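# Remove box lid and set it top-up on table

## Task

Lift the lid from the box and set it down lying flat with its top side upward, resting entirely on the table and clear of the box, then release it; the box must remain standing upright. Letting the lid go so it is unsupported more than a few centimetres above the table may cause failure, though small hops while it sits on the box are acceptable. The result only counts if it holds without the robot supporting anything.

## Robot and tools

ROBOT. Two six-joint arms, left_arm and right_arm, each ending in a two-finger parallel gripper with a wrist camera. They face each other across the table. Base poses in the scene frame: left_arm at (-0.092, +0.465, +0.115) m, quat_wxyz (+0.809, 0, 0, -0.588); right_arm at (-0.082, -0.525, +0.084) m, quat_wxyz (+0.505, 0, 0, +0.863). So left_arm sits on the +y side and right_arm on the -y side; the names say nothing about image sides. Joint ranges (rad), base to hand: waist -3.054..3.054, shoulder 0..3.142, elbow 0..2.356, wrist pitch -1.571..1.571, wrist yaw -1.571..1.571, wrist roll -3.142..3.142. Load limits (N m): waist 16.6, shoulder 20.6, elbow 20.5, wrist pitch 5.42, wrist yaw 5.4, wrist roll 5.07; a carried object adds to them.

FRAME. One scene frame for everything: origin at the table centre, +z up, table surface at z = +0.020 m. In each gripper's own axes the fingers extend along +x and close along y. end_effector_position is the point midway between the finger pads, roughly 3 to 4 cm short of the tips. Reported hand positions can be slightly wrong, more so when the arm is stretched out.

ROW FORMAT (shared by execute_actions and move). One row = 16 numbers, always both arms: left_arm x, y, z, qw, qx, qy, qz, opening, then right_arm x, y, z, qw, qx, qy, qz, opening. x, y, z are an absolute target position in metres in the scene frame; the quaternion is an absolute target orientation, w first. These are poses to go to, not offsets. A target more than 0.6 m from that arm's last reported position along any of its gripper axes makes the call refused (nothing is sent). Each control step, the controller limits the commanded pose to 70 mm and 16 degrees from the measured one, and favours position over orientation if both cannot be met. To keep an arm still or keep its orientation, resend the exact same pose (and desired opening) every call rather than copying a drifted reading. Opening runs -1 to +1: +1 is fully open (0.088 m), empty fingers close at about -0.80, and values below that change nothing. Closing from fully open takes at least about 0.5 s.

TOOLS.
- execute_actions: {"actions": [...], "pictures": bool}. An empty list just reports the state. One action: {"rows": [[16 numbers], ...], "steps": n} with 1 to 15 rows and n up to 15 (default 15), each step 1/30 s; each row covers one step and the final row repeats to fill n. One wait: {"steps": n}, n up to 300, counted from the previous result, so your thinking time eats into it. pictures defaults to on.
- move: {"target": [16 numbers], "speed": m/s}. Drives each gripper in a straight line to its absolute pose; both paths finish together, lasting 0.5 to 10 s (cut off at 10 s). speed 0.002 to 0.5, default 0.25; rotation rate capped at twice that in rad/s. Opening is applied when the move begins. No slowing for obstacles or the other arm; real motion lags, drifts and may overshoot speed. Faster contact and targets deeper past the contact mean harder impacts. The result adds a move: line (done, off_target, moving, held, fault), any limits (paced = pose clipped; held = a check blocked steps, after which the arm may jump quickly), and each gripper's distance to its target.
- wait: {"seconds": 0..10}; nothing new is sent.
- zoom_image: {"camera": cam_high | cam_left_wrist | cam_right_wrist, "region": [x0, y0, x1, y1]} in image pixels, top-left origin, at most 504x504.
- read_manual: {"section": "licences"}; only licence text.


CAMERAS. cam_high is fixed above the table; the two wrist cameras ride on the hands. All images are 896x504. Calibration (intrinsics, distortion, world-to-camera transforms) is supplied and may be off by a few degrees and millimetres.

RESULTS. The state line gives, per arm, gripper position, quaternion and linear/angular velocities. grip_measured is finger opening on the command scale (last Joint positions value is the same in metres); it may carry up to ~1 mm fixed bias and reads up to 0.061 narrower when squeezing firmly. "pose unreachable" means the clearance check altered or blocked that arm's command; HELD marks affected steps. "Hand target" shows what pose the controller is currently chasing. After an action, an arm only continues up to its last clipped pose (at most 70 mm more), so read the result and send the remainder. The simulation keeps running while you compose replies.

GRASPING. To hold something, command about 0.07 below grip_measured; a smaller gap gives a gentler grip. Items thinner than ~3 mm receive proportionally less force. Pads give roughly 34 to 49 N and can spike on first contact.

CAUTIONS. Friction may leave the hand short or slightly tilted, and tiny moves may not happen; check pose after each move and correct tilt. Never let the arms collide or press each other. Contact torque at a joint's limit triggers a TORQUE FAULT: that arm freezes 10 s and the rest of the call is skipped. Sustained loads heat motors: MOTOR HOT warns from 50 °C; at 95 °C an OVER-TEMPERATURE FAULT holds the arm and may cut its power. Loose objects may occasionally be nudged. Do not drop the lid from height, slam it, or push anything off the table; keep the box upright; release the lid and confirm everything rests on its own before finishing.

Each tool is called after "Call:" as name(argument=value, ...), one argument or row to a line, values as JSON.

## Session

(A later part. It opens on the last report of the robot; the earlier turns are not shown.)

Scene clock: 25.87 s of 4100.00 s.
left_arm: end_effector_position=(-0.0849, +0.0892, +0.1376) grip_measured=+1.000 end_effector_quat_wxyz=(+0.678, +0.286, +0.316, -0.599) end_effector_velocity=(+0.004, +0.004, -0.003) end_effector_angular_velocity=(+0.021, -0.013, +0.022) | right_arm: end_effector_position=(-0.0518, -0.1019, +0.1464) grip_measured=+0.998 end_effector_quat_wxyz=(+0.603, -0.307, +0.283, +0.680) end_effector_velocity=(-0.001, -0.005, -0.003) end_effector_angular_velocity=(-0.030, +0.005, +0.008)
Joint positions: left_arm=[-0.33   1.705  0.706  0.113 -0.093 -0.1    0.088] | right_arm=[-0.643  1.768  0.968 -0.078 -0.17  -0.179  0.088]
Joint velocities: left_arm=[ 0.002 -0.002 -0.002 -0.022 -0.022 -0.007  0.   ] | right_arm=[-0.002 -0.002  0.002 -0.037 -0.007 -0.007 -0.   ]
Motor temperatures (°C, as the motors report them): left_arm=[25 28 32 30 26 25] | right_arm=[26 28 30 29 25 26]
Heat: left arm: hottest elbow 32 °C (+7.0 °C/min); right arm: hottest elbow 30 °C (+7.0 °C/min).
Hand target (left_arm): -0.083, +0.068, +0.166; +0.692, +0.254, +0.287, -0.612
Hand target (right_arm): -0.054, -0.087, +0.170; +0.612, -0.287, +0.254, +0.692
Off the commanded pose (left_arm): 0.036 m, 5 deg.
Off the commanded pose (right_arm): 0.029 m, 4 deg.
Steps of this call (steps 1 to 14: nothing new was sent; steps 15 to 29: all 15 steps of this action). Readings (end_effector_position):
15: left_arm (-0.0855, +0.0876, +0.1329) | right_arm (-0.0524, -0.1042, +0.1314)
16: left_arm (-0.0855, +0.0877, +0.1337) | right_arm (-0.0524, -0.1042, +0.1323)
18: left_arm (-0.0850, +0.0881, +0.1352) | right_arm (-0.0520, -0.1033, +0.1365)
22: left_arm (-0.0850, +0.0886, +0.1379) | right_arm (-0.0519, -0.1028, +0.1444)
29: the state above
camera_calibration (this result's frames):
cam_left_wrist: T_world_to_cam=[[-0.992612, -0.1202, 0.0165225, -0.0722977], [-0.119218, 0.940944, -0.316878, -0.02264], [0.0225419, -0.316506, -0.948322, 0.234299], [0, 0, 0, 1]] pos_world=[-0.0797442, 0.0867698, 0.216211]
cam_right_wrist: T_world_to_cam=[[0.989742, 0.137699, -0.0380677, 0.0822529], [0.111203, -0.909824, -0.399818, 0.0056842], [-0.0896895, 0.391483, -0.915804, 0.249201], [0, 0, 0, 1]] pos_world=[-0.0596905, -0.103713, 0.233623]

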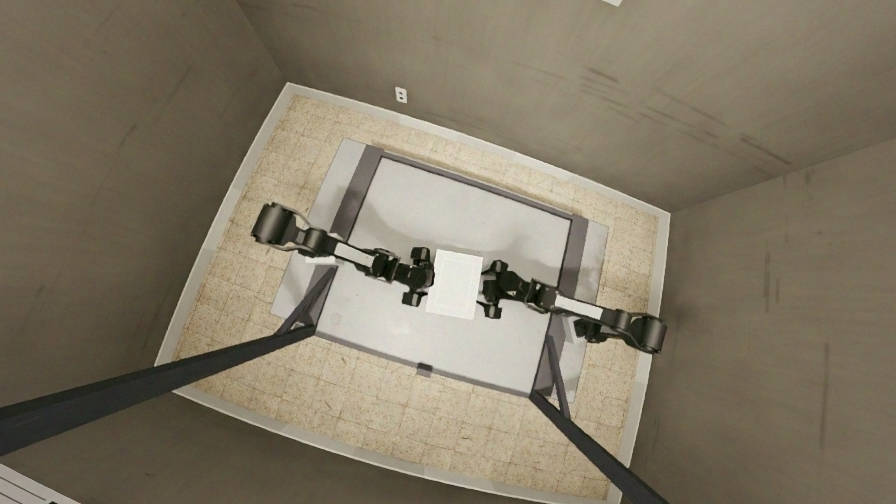

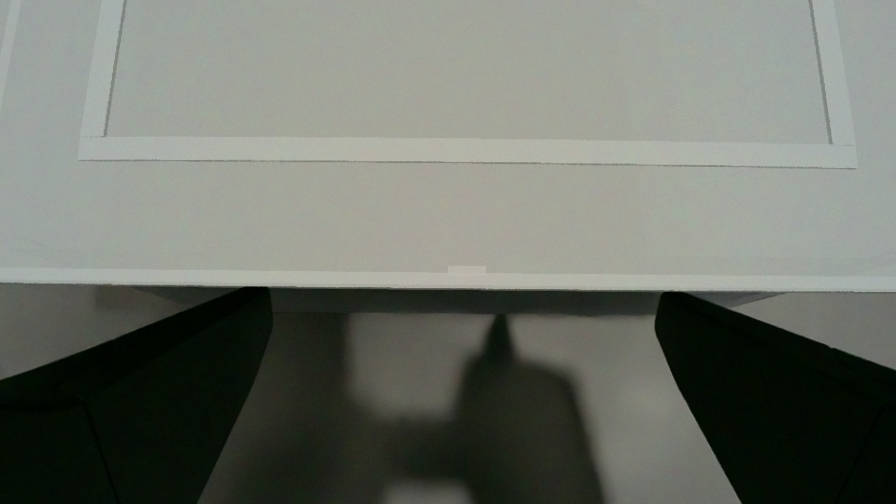

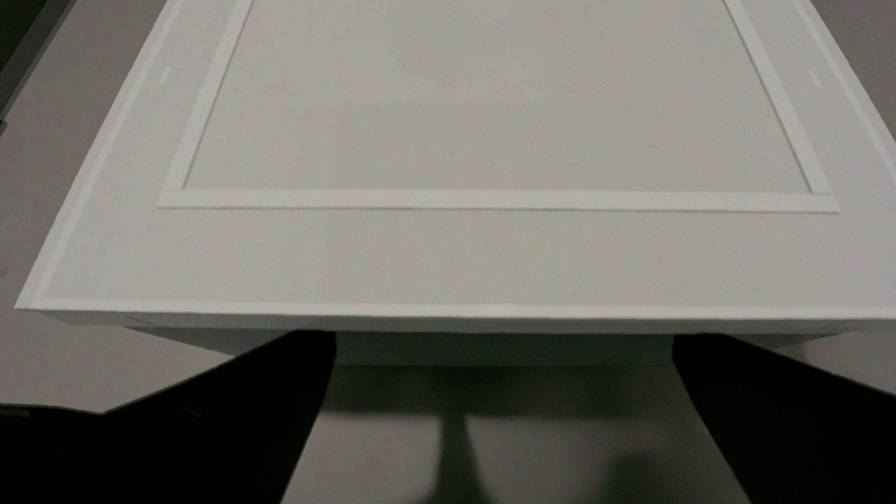

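Call:
execute_actions(
  actions=[
    {"rows":[[-0.083,0.068,0.176,0.692,0.254,0.287,-0.612,1,-0.054,-0.088,0.17,0.612,-0.287,0.254,0.692,1]],"steps":15},
  ],
)

Call:
execute_actions(
  actions=[
    {"rows":[[-0.084,0.08,0.155,0.692,0.254,0.287,-0.612,1,-0.053,-0.096,0.152,0.612,-0.287,0.254,0.692,1]],"steps":12},
  ],
  pictures=false,
)

Call:
move(
  target=[-0.088,0.115,0.137,0.692,0.254,0.287,-0.612,1,-0.049,-0.128,0.137,0.612,-0.287,0.254,0.692,1],
  speed=0.03,
)

Scene clock: 27.83 s of 4100.00 s.
left_arm: end_effector_position=(-0.0849, +0.0897, +0.1495) grip_measured=+1.000 end_effector_quat_wxyz=(+0.678, +0.284, +0.315, -0.600) end_effector_velocity=(-0.004, +0.001, +0.002) end_effector_angular_velocity=(-0.003, +0.010, -0.006) | right_arm: end_effector_position=(-0.0518, -0.1021, +0.1472) grip_measured=+0.998 end_effector_quat_wxyz=(+0.603, -0.307, +0.282, +0.680) end_effector_velocity=(+0.004, -0.002, -0.001) end_effector_angular_velocity=(-0.007, -0.009, -0.006)
Joint positions: left_arm=[-0.33   1.666  0.721  0.063 -0.093 -0.1    0.088] | right_arm=[-0.643  1.765  0.968 -0.081 -0.17  -0.179  0.088]
Joint velocities: left_arm=[-0.007 -0.012 -0.002 -0.007  0.007 -0.007  0.   ] | right_arm=[-0.007 -0.002 -0.002 -0.007  0.007 -0.007  0.   ]
Motor temperatures (°C, as the motors report them): left_arm=[25 29 33 30 26 25] | right_arm=[26 28 30 29 25 26]
Heat: left arm: hottest elbow 33 °C (+8.6 °C/min); right arm: hottest elbow 30 °C (+6.5 °C/min).
Hand target (left_arm): -0.083, +0.069, +0.177; +0.692, +0.254, +0.287, -0.612
Hand target (right_arm): -0.054, -0.089, +0.170; +0.612, -0.287, +0.254, +0.692
Off the commanded pose (left_arm): 0.034 m, 5 deg.
Off the commanded pose (right_arm): 0.027 m, 4 deg.
Steps of this call (steps 1 to 44: nothing new was sent; steps 45 to 59: all 15 steps of this action). Readings (end_effector_position):
45: left_arm (-0.0849, +0.0894, +0.1389) | right_arm (-0.0518, -0.1019, +0.1464)
46: left_arm (-0.0849, +0.0895, +0.1405) | right_arm (-0.0518, -0.1019, +0.1466)
48: left_arm (-0.0849, +0.0896, +0.1449) | right_arm (-0.0518, -0.1020, +0.1471)
52: left_arm (-0.0849, +0.0896, +0.1484) | right_arm (-0.0518, -0.1021, +0.1472)
59: the state above
camera_calibration (this result's frames):
cam_left_wrist: T_world_to_cam=[[-0.992611, -0.120129, 0.0170977, -0.072513], [-0.11924, 0.939606, -0.320814, -0.0186737], [0.0224741, -0.320483, -0.946988, 0.245865], [0, 0, 0, 1]] pos_world=[-0.0797295, 0.0876304, 0.22808]
cam_right_wrist: T_world_to_cam=[[0.989744, 0.137714, -0.037966, 0.0823302], [0.111223, -0.909673, -0.400156, 0.00589207], [-0.0896436, 0.391829, -0.91566, 0.250072], [0, 0, 0, 1]] pos_world=[-0.0597238, -0.103964, 0.234465]

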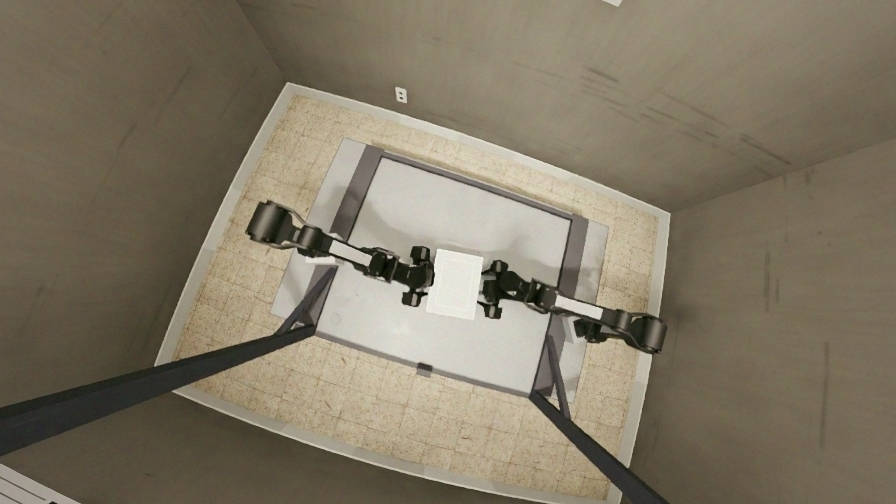

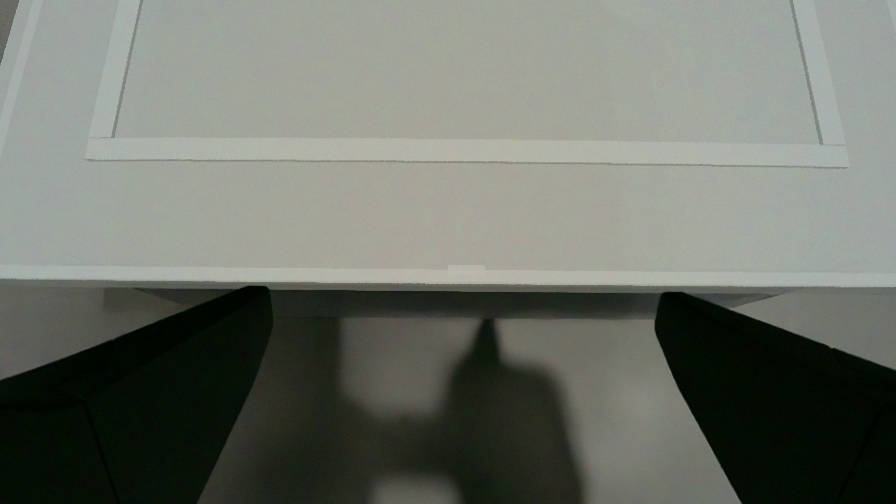

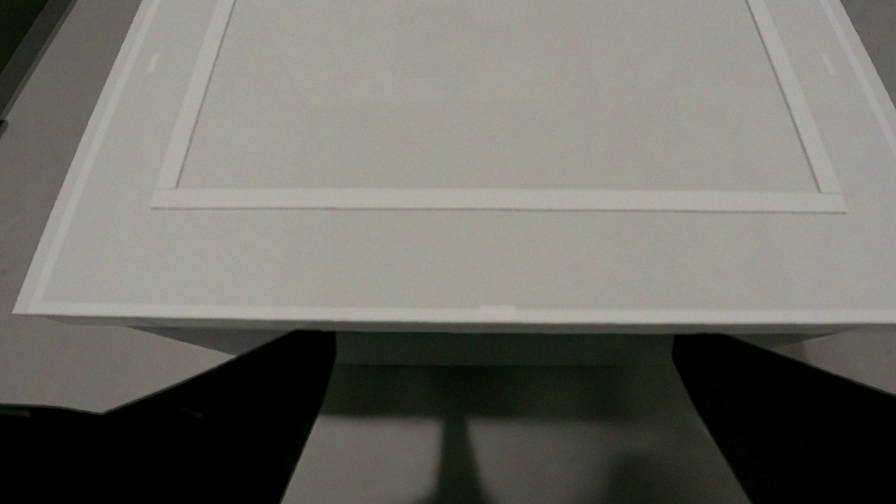

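Scene clock: 28.23 s of 4100.00 s.
left_arm: end_effector_position=(-0.0846, +0.0867, +0.1501) grip_measured=+1.000 end_effector_quat_wxyz=(+0.687, +0.264, +0.297, -0.608) end_effector_velocity=(+0.000, +0.007, -0.009) end_effector_angular_velocity=(+0.007, -0.001, +0.008) | right_arm: end_effector_position=(-0.0513, -0.1065, +0.1389) grip_measured=+0.998 end_effector_quat_wxyz=(+0.607, -0.302, +0.276, +0.682) end_effector_velocity=(-0.000, -0.001, +0.000) end_effector_angular_velocity=(+0.012, +0.009, -0.003)
Joint positions: left_arm=[-0.33   1.667  0.681  0.163 -0.095 -0.1    0.088] | right_arm=[-0.645  1.765  0.915 -0.01  -0.17  -0.179  0.088]
Joint velocities: left_arm=[-0.002  0.007 -0.037  0.037 -0.007 -0.007  0.   ] | right_arm=[-0.002 -0.007 -0.017  0.022 -0.007  0.007 -0.   ]
Motor temperatures (°C, as the motors report them): left_arm=[25 29 33 30 26 25] | right_arm=[26 29 30 30 25 26]
Heat: left arm: hottest elbow 33 °C (+8.5 °C/min); right arm: hottest elbow 30 °C (+6.4 °C/min).
Hand target (left_arm): -0.084, +0.080, +0.155; +0.692, +0.254, +0.287, -0.612
Hand target (right_arm): -0.053, -0.097, +0.152; +0.612, -0.287, +0.254, +0.692
Off the commanded pose (left_arm): 0.008 m, 2 deg.
Off the commanded pose (right_arm): 0.017 m, 3 deg.
Steps of this call (steps 1 to 12: all 12 steps of this action). Readings (end_effector_position):
1: left_arm (-0.0849, +0.0892, +0.1497) | right_arm (-0.0519, -0.1027, +0.1462)
2: left_arm (-0.0848, +0.0883, +0.1501) | right_arm (-0.0515, -0.1033, +0.1450)
4: left_arm (-0.0847, +0.0872, +0.1505) | right_arm (-0.0515, -0.1048, +0.1421)
8: left_arm (-0.0846, +0.0860, +0.1513) | right_arm (-0.0515, -0.1068, +0.1389)
12: the state above

Scene clock: 29.80 s of 4100.00 s.
left_arm: end_effector_position=(-0.0869, +0.1115, +0.1383) grip_measured=+1.000 end_effector_quat_wxyz=(+0.692, +0.254, +0.286, -0.613) end_effector_velocity=(+0.002, +0.002, +0.002) end_effector_angular_velocity=(-0.010, +0.000, +0.029) | right_arm: end_effector_position=(-0.0494, -0.1272, +0.1337) grip_measured=+0.998 end_effector_quat_wxyz=(+0.612, -0.290, +0.259, +0.689) end_effector_velocity=(+0.002, -0.001, +0.004) end_effector_angular_velocity=(+0.022, +0.007, -0.008)
Joint positions: left_arm=[-0.343  1.622  0.535  0.296 -0.108 -0.106  0.088] | right_arm=[-0.664  1.702  0.782  0.102 -0.19  -0.195  0.088]
Joint velocities: left_arm=[-0.002 -0.012 -0.012  0.007 -0.022 -0.022  0.   ] | right_arm=[-0.007 -0.017 -0.017  0.022 -0.007  0.007 -0.   ]
Motor temperatures (°C, as the motors report them): left_arm=[25 29 33 31 26 25] | right_arm=[26 29 30 30 25 26]
Heat: left arm: hottest elbow 33 °C (+8.1 °C/min); right arm: hottest elbow 30 °C (+6.0 °C/min).
Hand target (left_arm): -0.088, +0.115, +0.137; +0.692, +0.254, +0.287, -0.612
Hand target (right_arm): -0.049, -0.128, +0.137; +0.612, -0.287, +0.254, +0.692
Off the commanded pose (left_arm): 0.004 m, 0 deg.
Off the commanded pose (right_arm): 0.003 m, 1 deg.
move: done
camera_calibration (this result's frames):
cam_left_wrist: T_world_to_cam=[[-0.992628, -0.118971, 0.0231341, -0.0727057], [-0.118058, 0.905955, -0.406581, -0.0272124], [0.0274128, -0.406315, -0.913322, 0.247707], [0, 0, 0, 1]] pos_world=[-0.0821727, 0.11665, 0.216854]
cam_right_wrist: T_world_to_cam=[[0.989468, 0.142587, -0.0249579, 0.0817225], [0.115672, -0.882488, -0.45589, -0.0115405], [-0.0870292, 0.448201, -0.889686, 0.251537], [0, 0, 0, 1]] pos_world=[-0.0576357, -0.134576, 0.220568]

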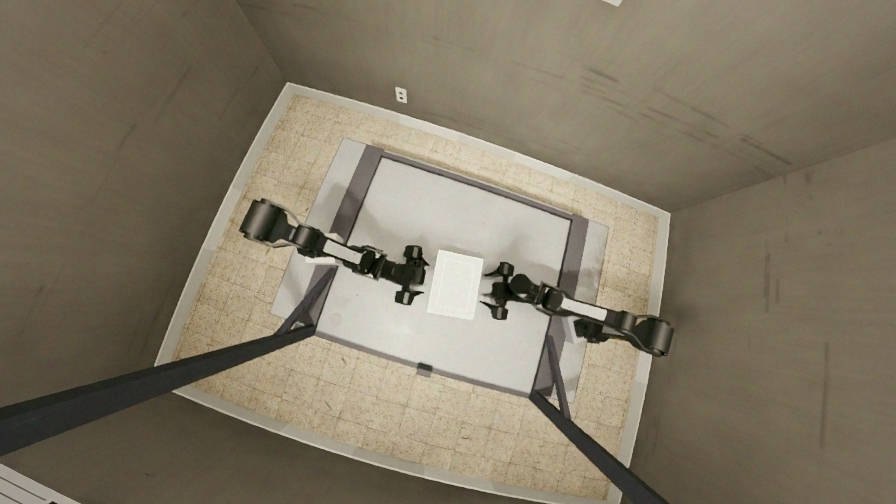

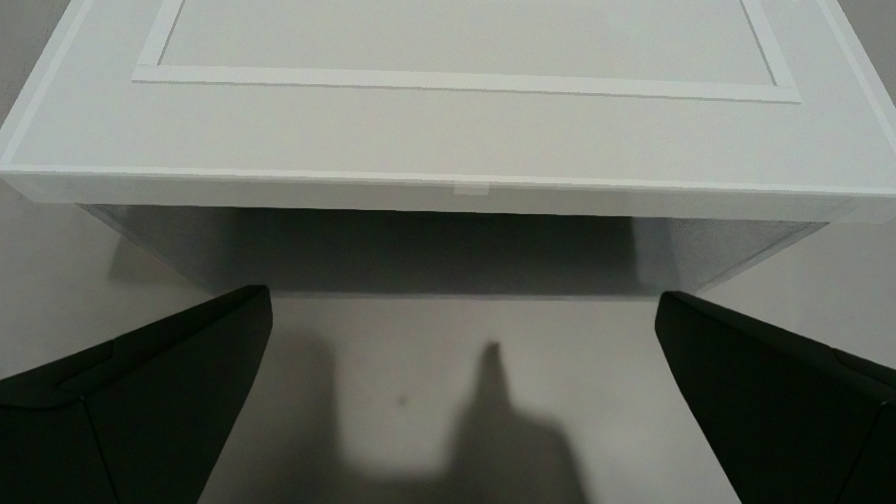

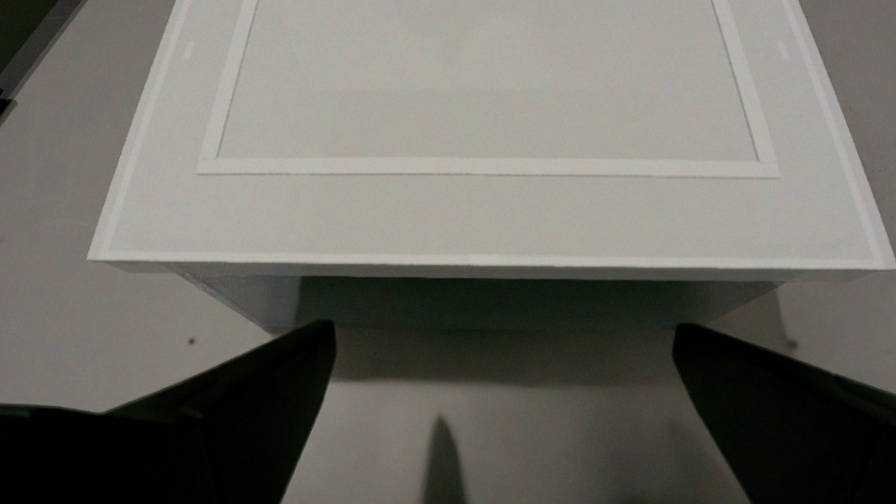

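Call:
move(
  target=[-0.087,0.105,0.148,0.692,0.254,0.287,-0.612,1,-0.049,-0.124,0.137,0.612,-0.287,0.254,0.692,1],
  speed=0.03,
)

Call:
move(
  target=[-0.084,0.077,0.149,0.692,0.254,0.287,-0.612,1,-0.053,-0.101,0.138,0.612,-0.287,0.254,0.692,1],
  speed=0.02,
)

Scene clock: 33.43 s of 4100.00 s.
left_arm: end_effector_position=(-0.0871, +0.1092, +0.1418) grip_measured=+1.000 end_effector_quat_wxyz=(+0.689, +0.261, +0.291, -0.610) end_effector_velocity=(+0.000, +0.000, +0.001) end_effector_angular_velocity=(+0.003, -0.010, -0.003) | right_arm: end_effector_position=(-0.0493, -0.1273, +0.1338) grip_measured=+0.998 end_effector_quat_wxyz=(+0.612, -0.290, +0.259, +0.689) end_effector_velocity=(-0.000, -0.002, -0.001) end_effector_angular_velocity=(-0.006, +0.001, +0.008)
Joint positions: left_arm=[-0.343  1.617  0.566  0.242 -0.108 -0.106  0.088] | right_arm=[-0.665  1.701  0.781  0.104 -0.19  -0.195  0.088]
Joint velocities: left_arm=[-0.002 -0.002  0.002 -0.007 -0.007  0.007  0.   ] | right_arm=[-0.002 -0.002 -0.002 -0.007 -0.007 -0.007  0.   ]
Motor temperatures (°C, as the motors report them): left_arm=[25 29 32 31 26 25] | right_arm=[26 29 30 30 25 26]
Heat: left arm: hottest elbow 32 °C (+5.4 °C/min); right arm: hottest elbow 30 °C (+5.4 °C/min).
Hand target (left_arm): -0.087, +0.105, +0.148; +0.692, +0.254, +0.287, -0.612
Hand target (right_arm): -0.049, -0.124, +0.137; +0.612, -0.287, +0.254, +0.692
Off the commanded pose (left_arm): 0.008 m, 1 deg.
Off the commanded pose (right_arm): 0.005 m, 1 deg.
move: done
camera_calibration (this result's frames):
cam_left_wrist: T_world_to_cam=[[-0.992686, -0.118991, 0.0204074, -0.0728787], [-0.117491, 0.91329, -0.389998, -0.0268635], [0.0277682, -0.389543, -0.92059, 0.249122], [0, 0, 0, 1]] pos_world=[-0.0824195, 0.112906, 0.22035]
cam_right_wrist: T_world_to_cam=[[0.98945, 0.142768, -0.0246232, 0.0816343], [0.115882, -0.88192, -0.456934, -0.0113492], [-0.0869514, 0.44926, -0.88916, 0.251767], [0, 0, 0, 1]] pos_world=[-0.0575663, -0.134773, 0.220685]

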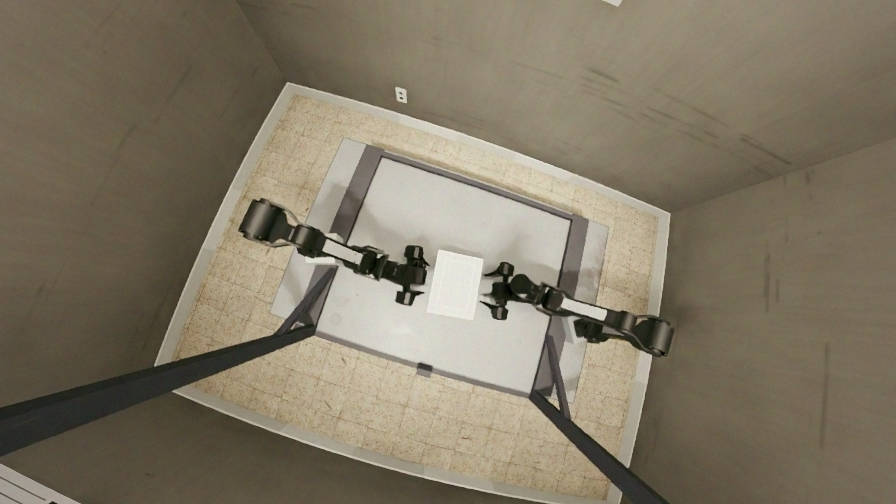

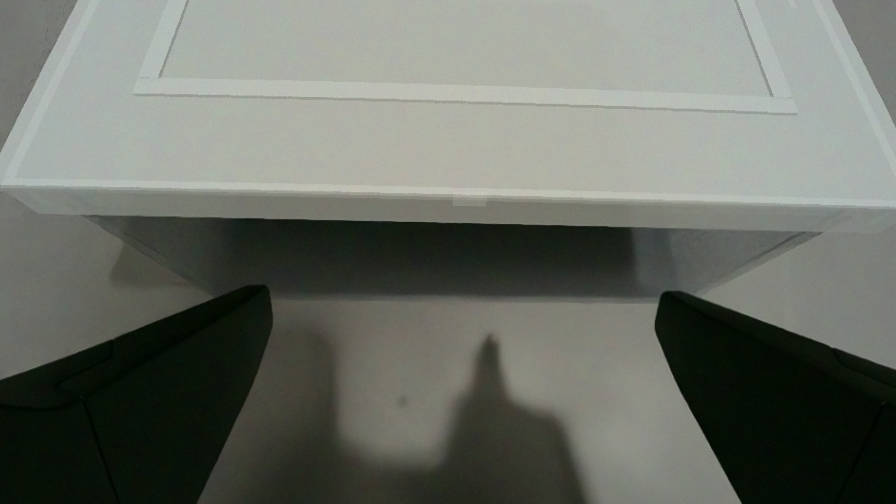

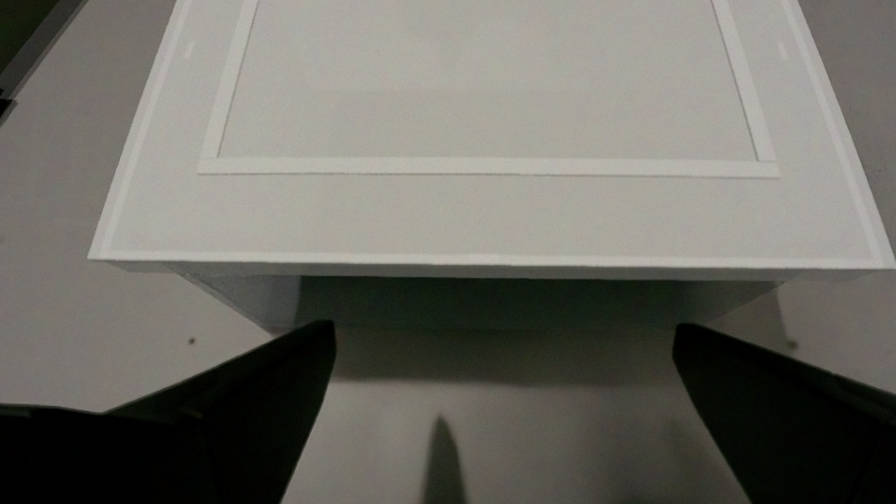

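Scene clock: 35.30 s of 4100.00 s.
left_arm: end_effector_position=(-0.0861, +0.0893, +0.1425) grip_measured=+1.000 end_effector_quat_wxyz=(+0.688, +0.262, +0.296, -0.608) end_effector_velocity=(+0.000, +0.001, -0.001) end_effector_angular_velocity=(+0.007, -0.001, +0.008) | right_arm: end_effector_position=(-0.0507, -0.1111, +0.1354) grip_measured=+0.998 end_effector_quat_wxyz=(+0.610, -0.292, +0.261, +0.689) end_effector_velocity=(+0.002, -0.003, -0.002) end_effector_angular_velocity=(-0.017, -0.008, -0.002)
Joint positions: left_arm=[-0.336  1.684  0.655  0.21  -0.1   -0.106  0.088] | right_arm=[-0.653  1.752  0.854  0.076 -0.184 -0.189  0.088]
Joint velocities: left_arm=[-0.002  0.002  0.002 -0.007 -0.007 -0.007  0.   ] | right_arm=[-0.002 -0.002  0.002 -0.022  0.007 -0.007  0.   ]
Motor temperatures (°C, as the motors report them): left_arm=[25 29 33 31 26 25] | right_arm=[26 29 30 30 25 26]
Heat: left arm: hottest elbow 33 °C (+6.8 °C/min); right arm: hottest elbow 30 °C (+5.1 °C/min).
Hand target (left_arm): -0.084, +0.078, +0.149; +0.692, +0.254, +0.287, -0.612
Hand target (right_arm): -0.053, -0.101, +0.138; +0.612, -0.287, +0.254, +0.692
Off the commanded pose (left_arm): 0.014 m, 2 deg.
Off the commanded pose (right_arm): 0.011 m, 1 deg.
move: off_target (left_arm, right_arm)
camera_calibration (this result's frames):
cam_left_wrist: T_world_to_cam=[[-0.992305, -0.121349, 0.0246037, -0.0745617], [-0.121572, 0.917202, -0.379421, -0.010474], [0.0234757, -0.379493, -0.924897, 0.241356], [0, 0, 0, 1]] pos_world=[-0.0809273, 0.0921517, 0.22109]
cam_right_wrist: T_world_to_cam=[[0.988974, 0.145736, -0.0262993, 0.081302], [0.118299, -0.884295, -0.451694, 0.00299054], [-0.0890845, 0.443602, -0.891785, 0.245409], [0, 0, 0, 1]] pos_world=[-0.0588972, -0.118068, 0.222341]

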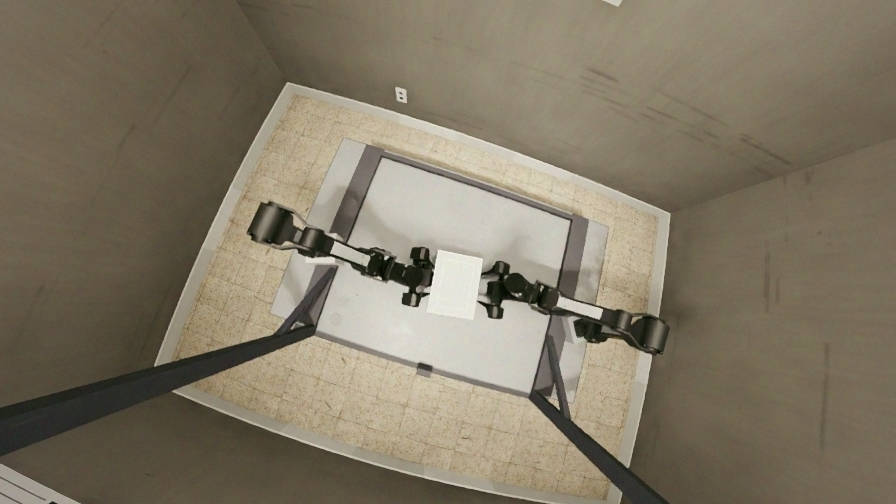

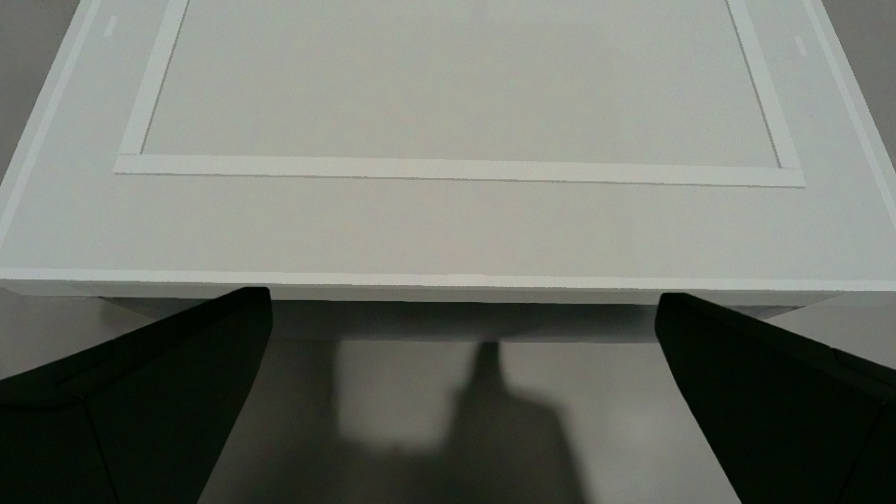

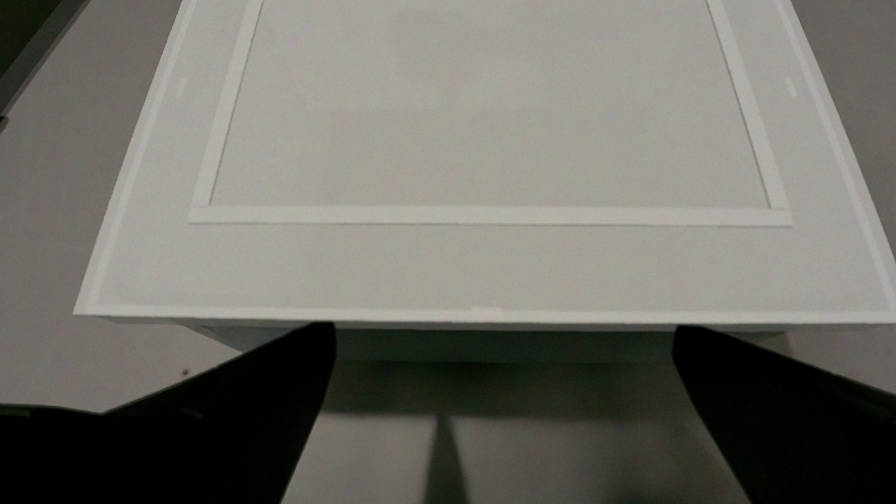

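Good grip. Lift.

Call:
execute_actions(
  actions=[
    {"rows":[[-0.083,0.069,0.155,0.692,0.254,0.287,-0.612,1,-0.054,-0.091,0.148,0.612,-0.287,0.254,0.692,1]],"steps":8},
  ],
  pictures=false,
)

Call:
execute_actions(
  actions=[
    {"rows":[[-0.083,0.069,0.163,0.692,0.254,0.287,-0.612,1,-0.054,-0.091,0.159,0.612,-0.287,0.254,0.692,1]],"steps":8},
  ],
  pictures=false,
)

Call:
execute_actions(
  actions=[
    {"rows":[[-0.083,0.069,0.172,0.692,0.254,0.287,-0.612,1,-0.054,-0.091,0.17,0.612,-0.287,0.254,0.692,1]],"steps":8},
  ],
  pictures=false,
)

Call:
execute_actions(
  actions=[
    {"rows":[[-0.083,0.069,0.182,0.692,0.254,0.287,-0.612,1,-0.054,-0.091,0.182,0.612,-0.287,0.254,0.692,1]],"steps":12},
  ],
)

Scene clock: 36.60 s of 4100.00 s.
left_arm: end_effector_position=(-0.0858, +0.0898, +0.1378) grip_measured=+1.000 end_effector_quat_wxyz=(+0.682, +0.274, +0.308, -0.604) end_effector_velocity=(-0.002, -0.012, +0.009) end_effector_angular_velocity=(-0.032, +0.011, -0.002) | right_arm: end_effector_position=(-0.0511, -0.1071, +0.1378) grip_measured=+0.998 end_effector_quat_wxyz=(+0.607, -0.298, +0.269, +0.686) end_effector_velocity=(-0.000, -0.003, -0.000) end_effector_angular_velocity=(-0.054, +0.008, +0.008)
Joint positions: left_arm=[-0.333  1.7    0.677  0.168 -0.094 -0.104  0.088] | right_arm=[-0.649  1.763  0.896  0.022 -0.178 -0.186  0.088]
Joint velocities: left_arm=[-0.002  0.007  0.032  0.007  0.007 -0.007  0.   ] | right_arm=[-0.002  0.002  0.042 -0.095 -0.007 -0.007 -0.   ]
Motor temperatures (°C, as the motors report them): left_arm=[25 29 33 31 26 25] | right_arm=[26 29 30 30 25 26]
Heat: left arm: hottest elbow 33 °C (+6.6 °C/min); right arm: hottest elbow 30 °C (+4.9 °C/min).
Hand target (left_arm): -0.083, +0.070, +0.156; +0.692, +0.254, +0.287, -0.612
Hand target (right_arm): -0.054, -0.092, +0.148; +0.612, -0.287, +0.254, +0.692
Off the commanded pose (left_arm): 0.027 m, 4 deg.
Off the commanded pose (right_arm): 0.019 m, 2 deg.
Steps of this call (steps 1 to 31: nothing new was sent; steps 32 to 39: all 8 steps of this action). Readings (end_effector_position):
32: left_arm (-0.0859, +0.0888, +0.1428) | right_arm (-0.0507, -0.1105, +0.1360)
33: left_arm (-0.0860, +0.0887, +0.1426) | right_arm (-0.0507, -0.1100, +0.1363)
35: left_arm (-0.0859, +0.0889, +0.1409) | right_arm (-0.0509, -0.1088, +0.1371)
39: the state above

Scene clock: 36.87 s of 4100.00 s.
left_arm: end_effector_position=(-0.0857, +0.0895, +0.1386) grip_measured=+1.000 end_effector_quat_wxyz=(+0.679, +0.280, +0.313, -0.601) end_effector_velocity=(+0.002, -0.002, +0.005) end_effector_angular_velocity=(+0.007, -0.001, +0.013) | right_arm: end_effector_position=(-0.0510, -0.1067, +0.1399) grip_measured=+0.998 end_effector_quat_wxyz=(+0.605, -0.304, +0.276, +0.682) end_effector_velocity=(-0.002, +0.000, +0.003) end_effector_angular_velocity=(-0.019, -0.006, +0.024)
Joint positions: left_arm=[-0.332  1.7    0.695  0.133 -0.092 -0.104  0.088] | right_arm=[-0.647  1.763  0.921 -0.022 -0.172 -0.186  0.088]
Joint velocities: left_arm=[ 0.002 -0.007  0.022 -0.037 -0.007 -0.007  0.   ] | right_arm=[ 0.002 -0.002  0.027 -0.051 -0.007 -0.022  0.   ]
Motor temperatures (°C, as the motors report them): left_arm=[25 29 33 31 26 25] | right_arm=[26 29 30 30 25 26]
Heat: left arm: hottest elbow 33 °C (+6.5 °C/min); right arm: hottest elbow 30 °C (+4.9 °C/min).
Hand target (left_arm): -0.083, +0.070, +0.164; +0.692, +0.254, +0.287, -0.612
Hand target (right_arm): -0.054, -0.092, +0.159; +0.612, -0.287, +0.254, +0.692
Off the commanded pose (left_arm): 0.032 m, 5 deg.
Off the commanded pose (right_arm): 0.025 m, 3 deg.
Steps of this call (steps 1 to 8: all 8 steps of this action). Readings (end_effector_position):
1: left_arm (-0.0858, +0.0898, +0.1378) | right_arm (-0.0510, -0.1071, +0.1381)
2: left_arm (-0.0858, +0.0897, +0.1380) | right_arm (-0.0510, -0.1070, +0.1386)
4: left_arm (-0.0857, +0.0896, +0.1383) | right_arm (-0.0511, -0.1068, +0.1393)
8: the state above

Scene clock: 37.13 s of 4100.00 s.
left_arm: end_effector_position=(-0.0859, +0.0892, +0.1441) grip_measured=+1.000 end_effector_quat_wxyz=(+0.678, +0.282, +0.316, -0.601) end_effector_velocity=(+0.002, +0.004, +0.004) end_effector_angular_velocity=(+0.027, -0.011, +0.001) | right_arm: end_effector_position=(-0.0516, -0.1065, +0.1422) grip_measured=+0.998 end_effector_quat_wxyz=(+0.602, -0.310, +0.283, +0.680) end_effector_velocity=(+0.002, -0.003, +0.001) end_effector_angular_velocity=(-0.035, +0.006, +0.003)
Joint positions: left_arm=[-0.332  1.684  0.711  0.093 -0.09  -0.104  0.088] | right_arm=[-0.645  1.763  0.944 -0.065 -0.17  -0.185  0.088]
Joint velocities: left_arm=[ 0.002 -0.022  0.017 -0.066 -0.007  0.007  0.   ] | right_arm=[-0.007 -0.002  0.027 -0.066 -0.007 -0.007 -0.   ]
Motor temperatures (°C, as the motors report them): left_arm=[25 29 33 31 26 25] | right_arm=[26 29 30 30 25 26]
Heat: left arm: hottest elbow 33 °C (+6.5 °C/min); right arm: hottest elbow 30 °C (+4.8 °C/min).
Hand target (left_arm): -0.083, +0.070, +0.172; +0.692, +0.254, +0.287, -0.612
Hand target (right_arm): -0.054, -0.092, +0.170; +0.611, -0.287, +0.254, +0.692
Off the commanded pose (left_arm): 0.035 m, 5 deg.
Off the commanded pose (right_arm): 0.032 m, 5 deg.
Steps of this call (steps 1 to 8: all 8 steps of this action). Readings (end_effector_position):
1: left_arm (-0.0857, +0.0893, +0.1396) | right_arm (-0.0511, -0.1066, +0.1404)
2: left_arm (-0.0856, +0.0893, +0.1407) | right_arm (-0.0510, -0.1066, +0.1409)
4: left_arm (-0.0858, +0.0893, +0.1430) | right_arm (-0.0515, -0.1065, +0.1416)
8: the state above

Scene clock: 37.53 s of 4100.00 s.
left_arm: end_effector_position=(-0.0854, +0.0879, +0.1582) grip_measured=+1.000 end_effector_quat_wxyz=(+0.679, +0.280, +0.313, -0.602) end_effector_velocity=(+0.003, +0.008, -0.007) end_effector_angular_velocity=(+0.041, -0.013, +0.017) | right_arm: end_effector_position=(-0.0516, -0.1080, +0.1545) grip_measured=+0.998 end_effector_quat_wxyz=(+0.601, -0.311, +0.286, +0.678) end_effector_velocity=(+0.002, -0.002, +0.004) end_effector_angular_velocity=(-0.011, +0.003, +0.003)
Joint positions: left_arm=[-0.33   1.645  0.734  0.04  -0.09  -0.101  0.088] | right_arm=[-0.645  1.733  0.969 -0.125 -0.169 -0.182  0.088]
Joint velocities: left_arm=[-0.002 -0.002 -0.007 -0.037 -0.022 -0.007  0.   ] | right_arm=[-0.007 -0.012  0.012 -0.037 -0.007 -0.007 -0.   ]
Motor temperatures (°C, as the motors report them): left_arm=[25 29 33 31 26 25] | right_arm=[26 29 31 30 25 26]
Heat: left arm: hottest elbow 33 °C (+6.4 °C/min); right arm: hottest elbow 31 °C (+6.4 °C/min).
Hand target (left_arm): -0.083, +0.070, +0.183; +0.692, +0.254, +0.287, -0.612
Hand target (right_arm): -0.054, -0.092, +0.182; +0.612, -0.287, +0.254, +0.692
Off the commanded pose (left_arm): 0.031 m, 5 deg.
Off the commanded pose (right_arm): 0.032 m, 5 deg.
Steps of this call (steps 1 to 12: all 12 steps of this action). Readings (end_effector_position):
1: left_arm (-0.0859, +0.0890, +0.1454) | right_arm (-0.0516, -0.1064, +0.1431)
2: left_arm (-0.0858, +0.0889, +0.1469) | right_arm (-0.0518, -0.1066, +0.1441)
4: left_arm (-0.0854, +0.0874, +0.1530) | right_arm (-0.0516, -0.1081, +0.1466)
8: left_arm (-0.0854, +0.0869, +0.1591) | right_arm (-0.0517, -0.1089, +0.1525)
12: the state above
camera_calibration (this result's frames):
cam_left_wrist: T_world_to_cam=[[-0.992676, -0.118845, 0.0216662, -0.0742055], [-0.119294, 0.936113, -0.330848, -0.0123364], [0.0190377, -0.33101, -0.943435, 0.253653], [0, 0, 0, 1]] pos_world=[-0.0799627, 0.0866909, 0.236832]
cam_right_wrist: T_world_to_cam=[[0.989839, 0.136997, -0.0380936, 0.0831816], [0.111484, -0.913985, -0.390132, 0.00137639], [-0.0882639, 0.381921, -0.919971, 0.258708], [0, 0, 0, 1]] pos_world=[-0.0596552, -0.108944, 0.24171]

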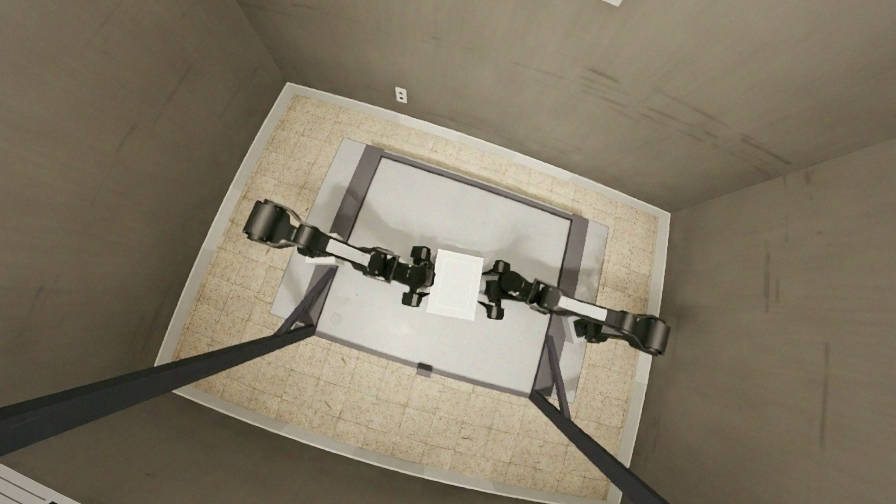

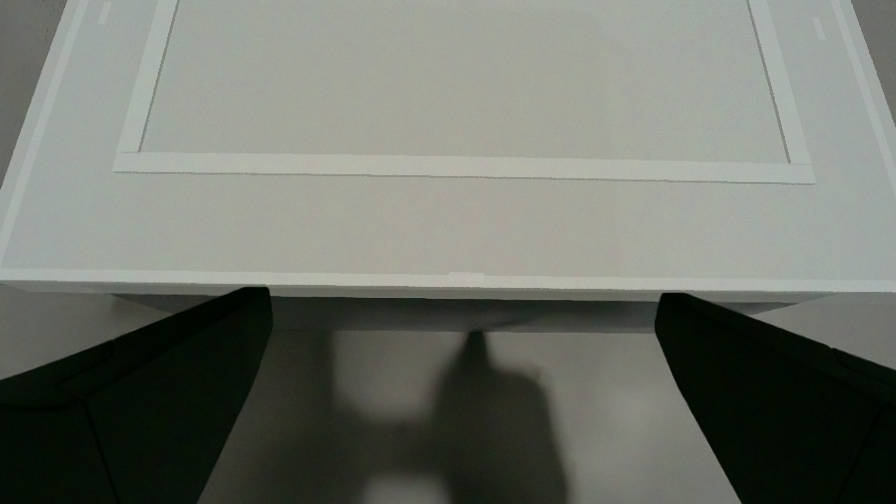

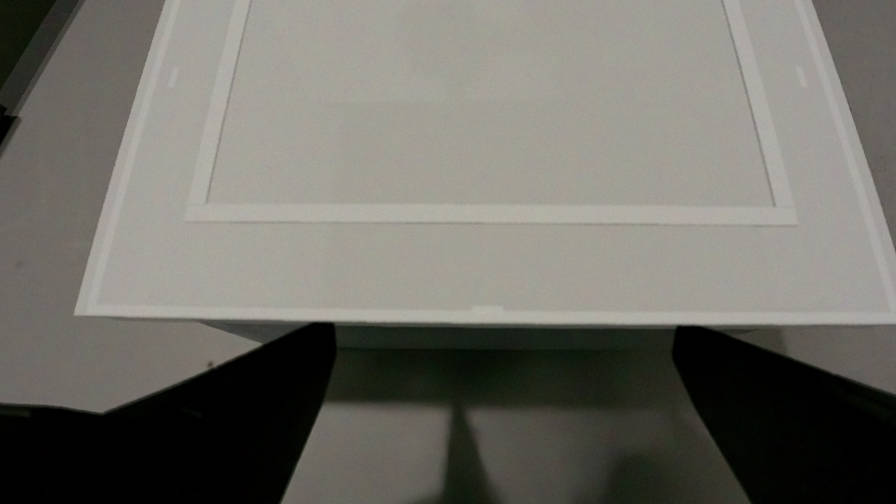

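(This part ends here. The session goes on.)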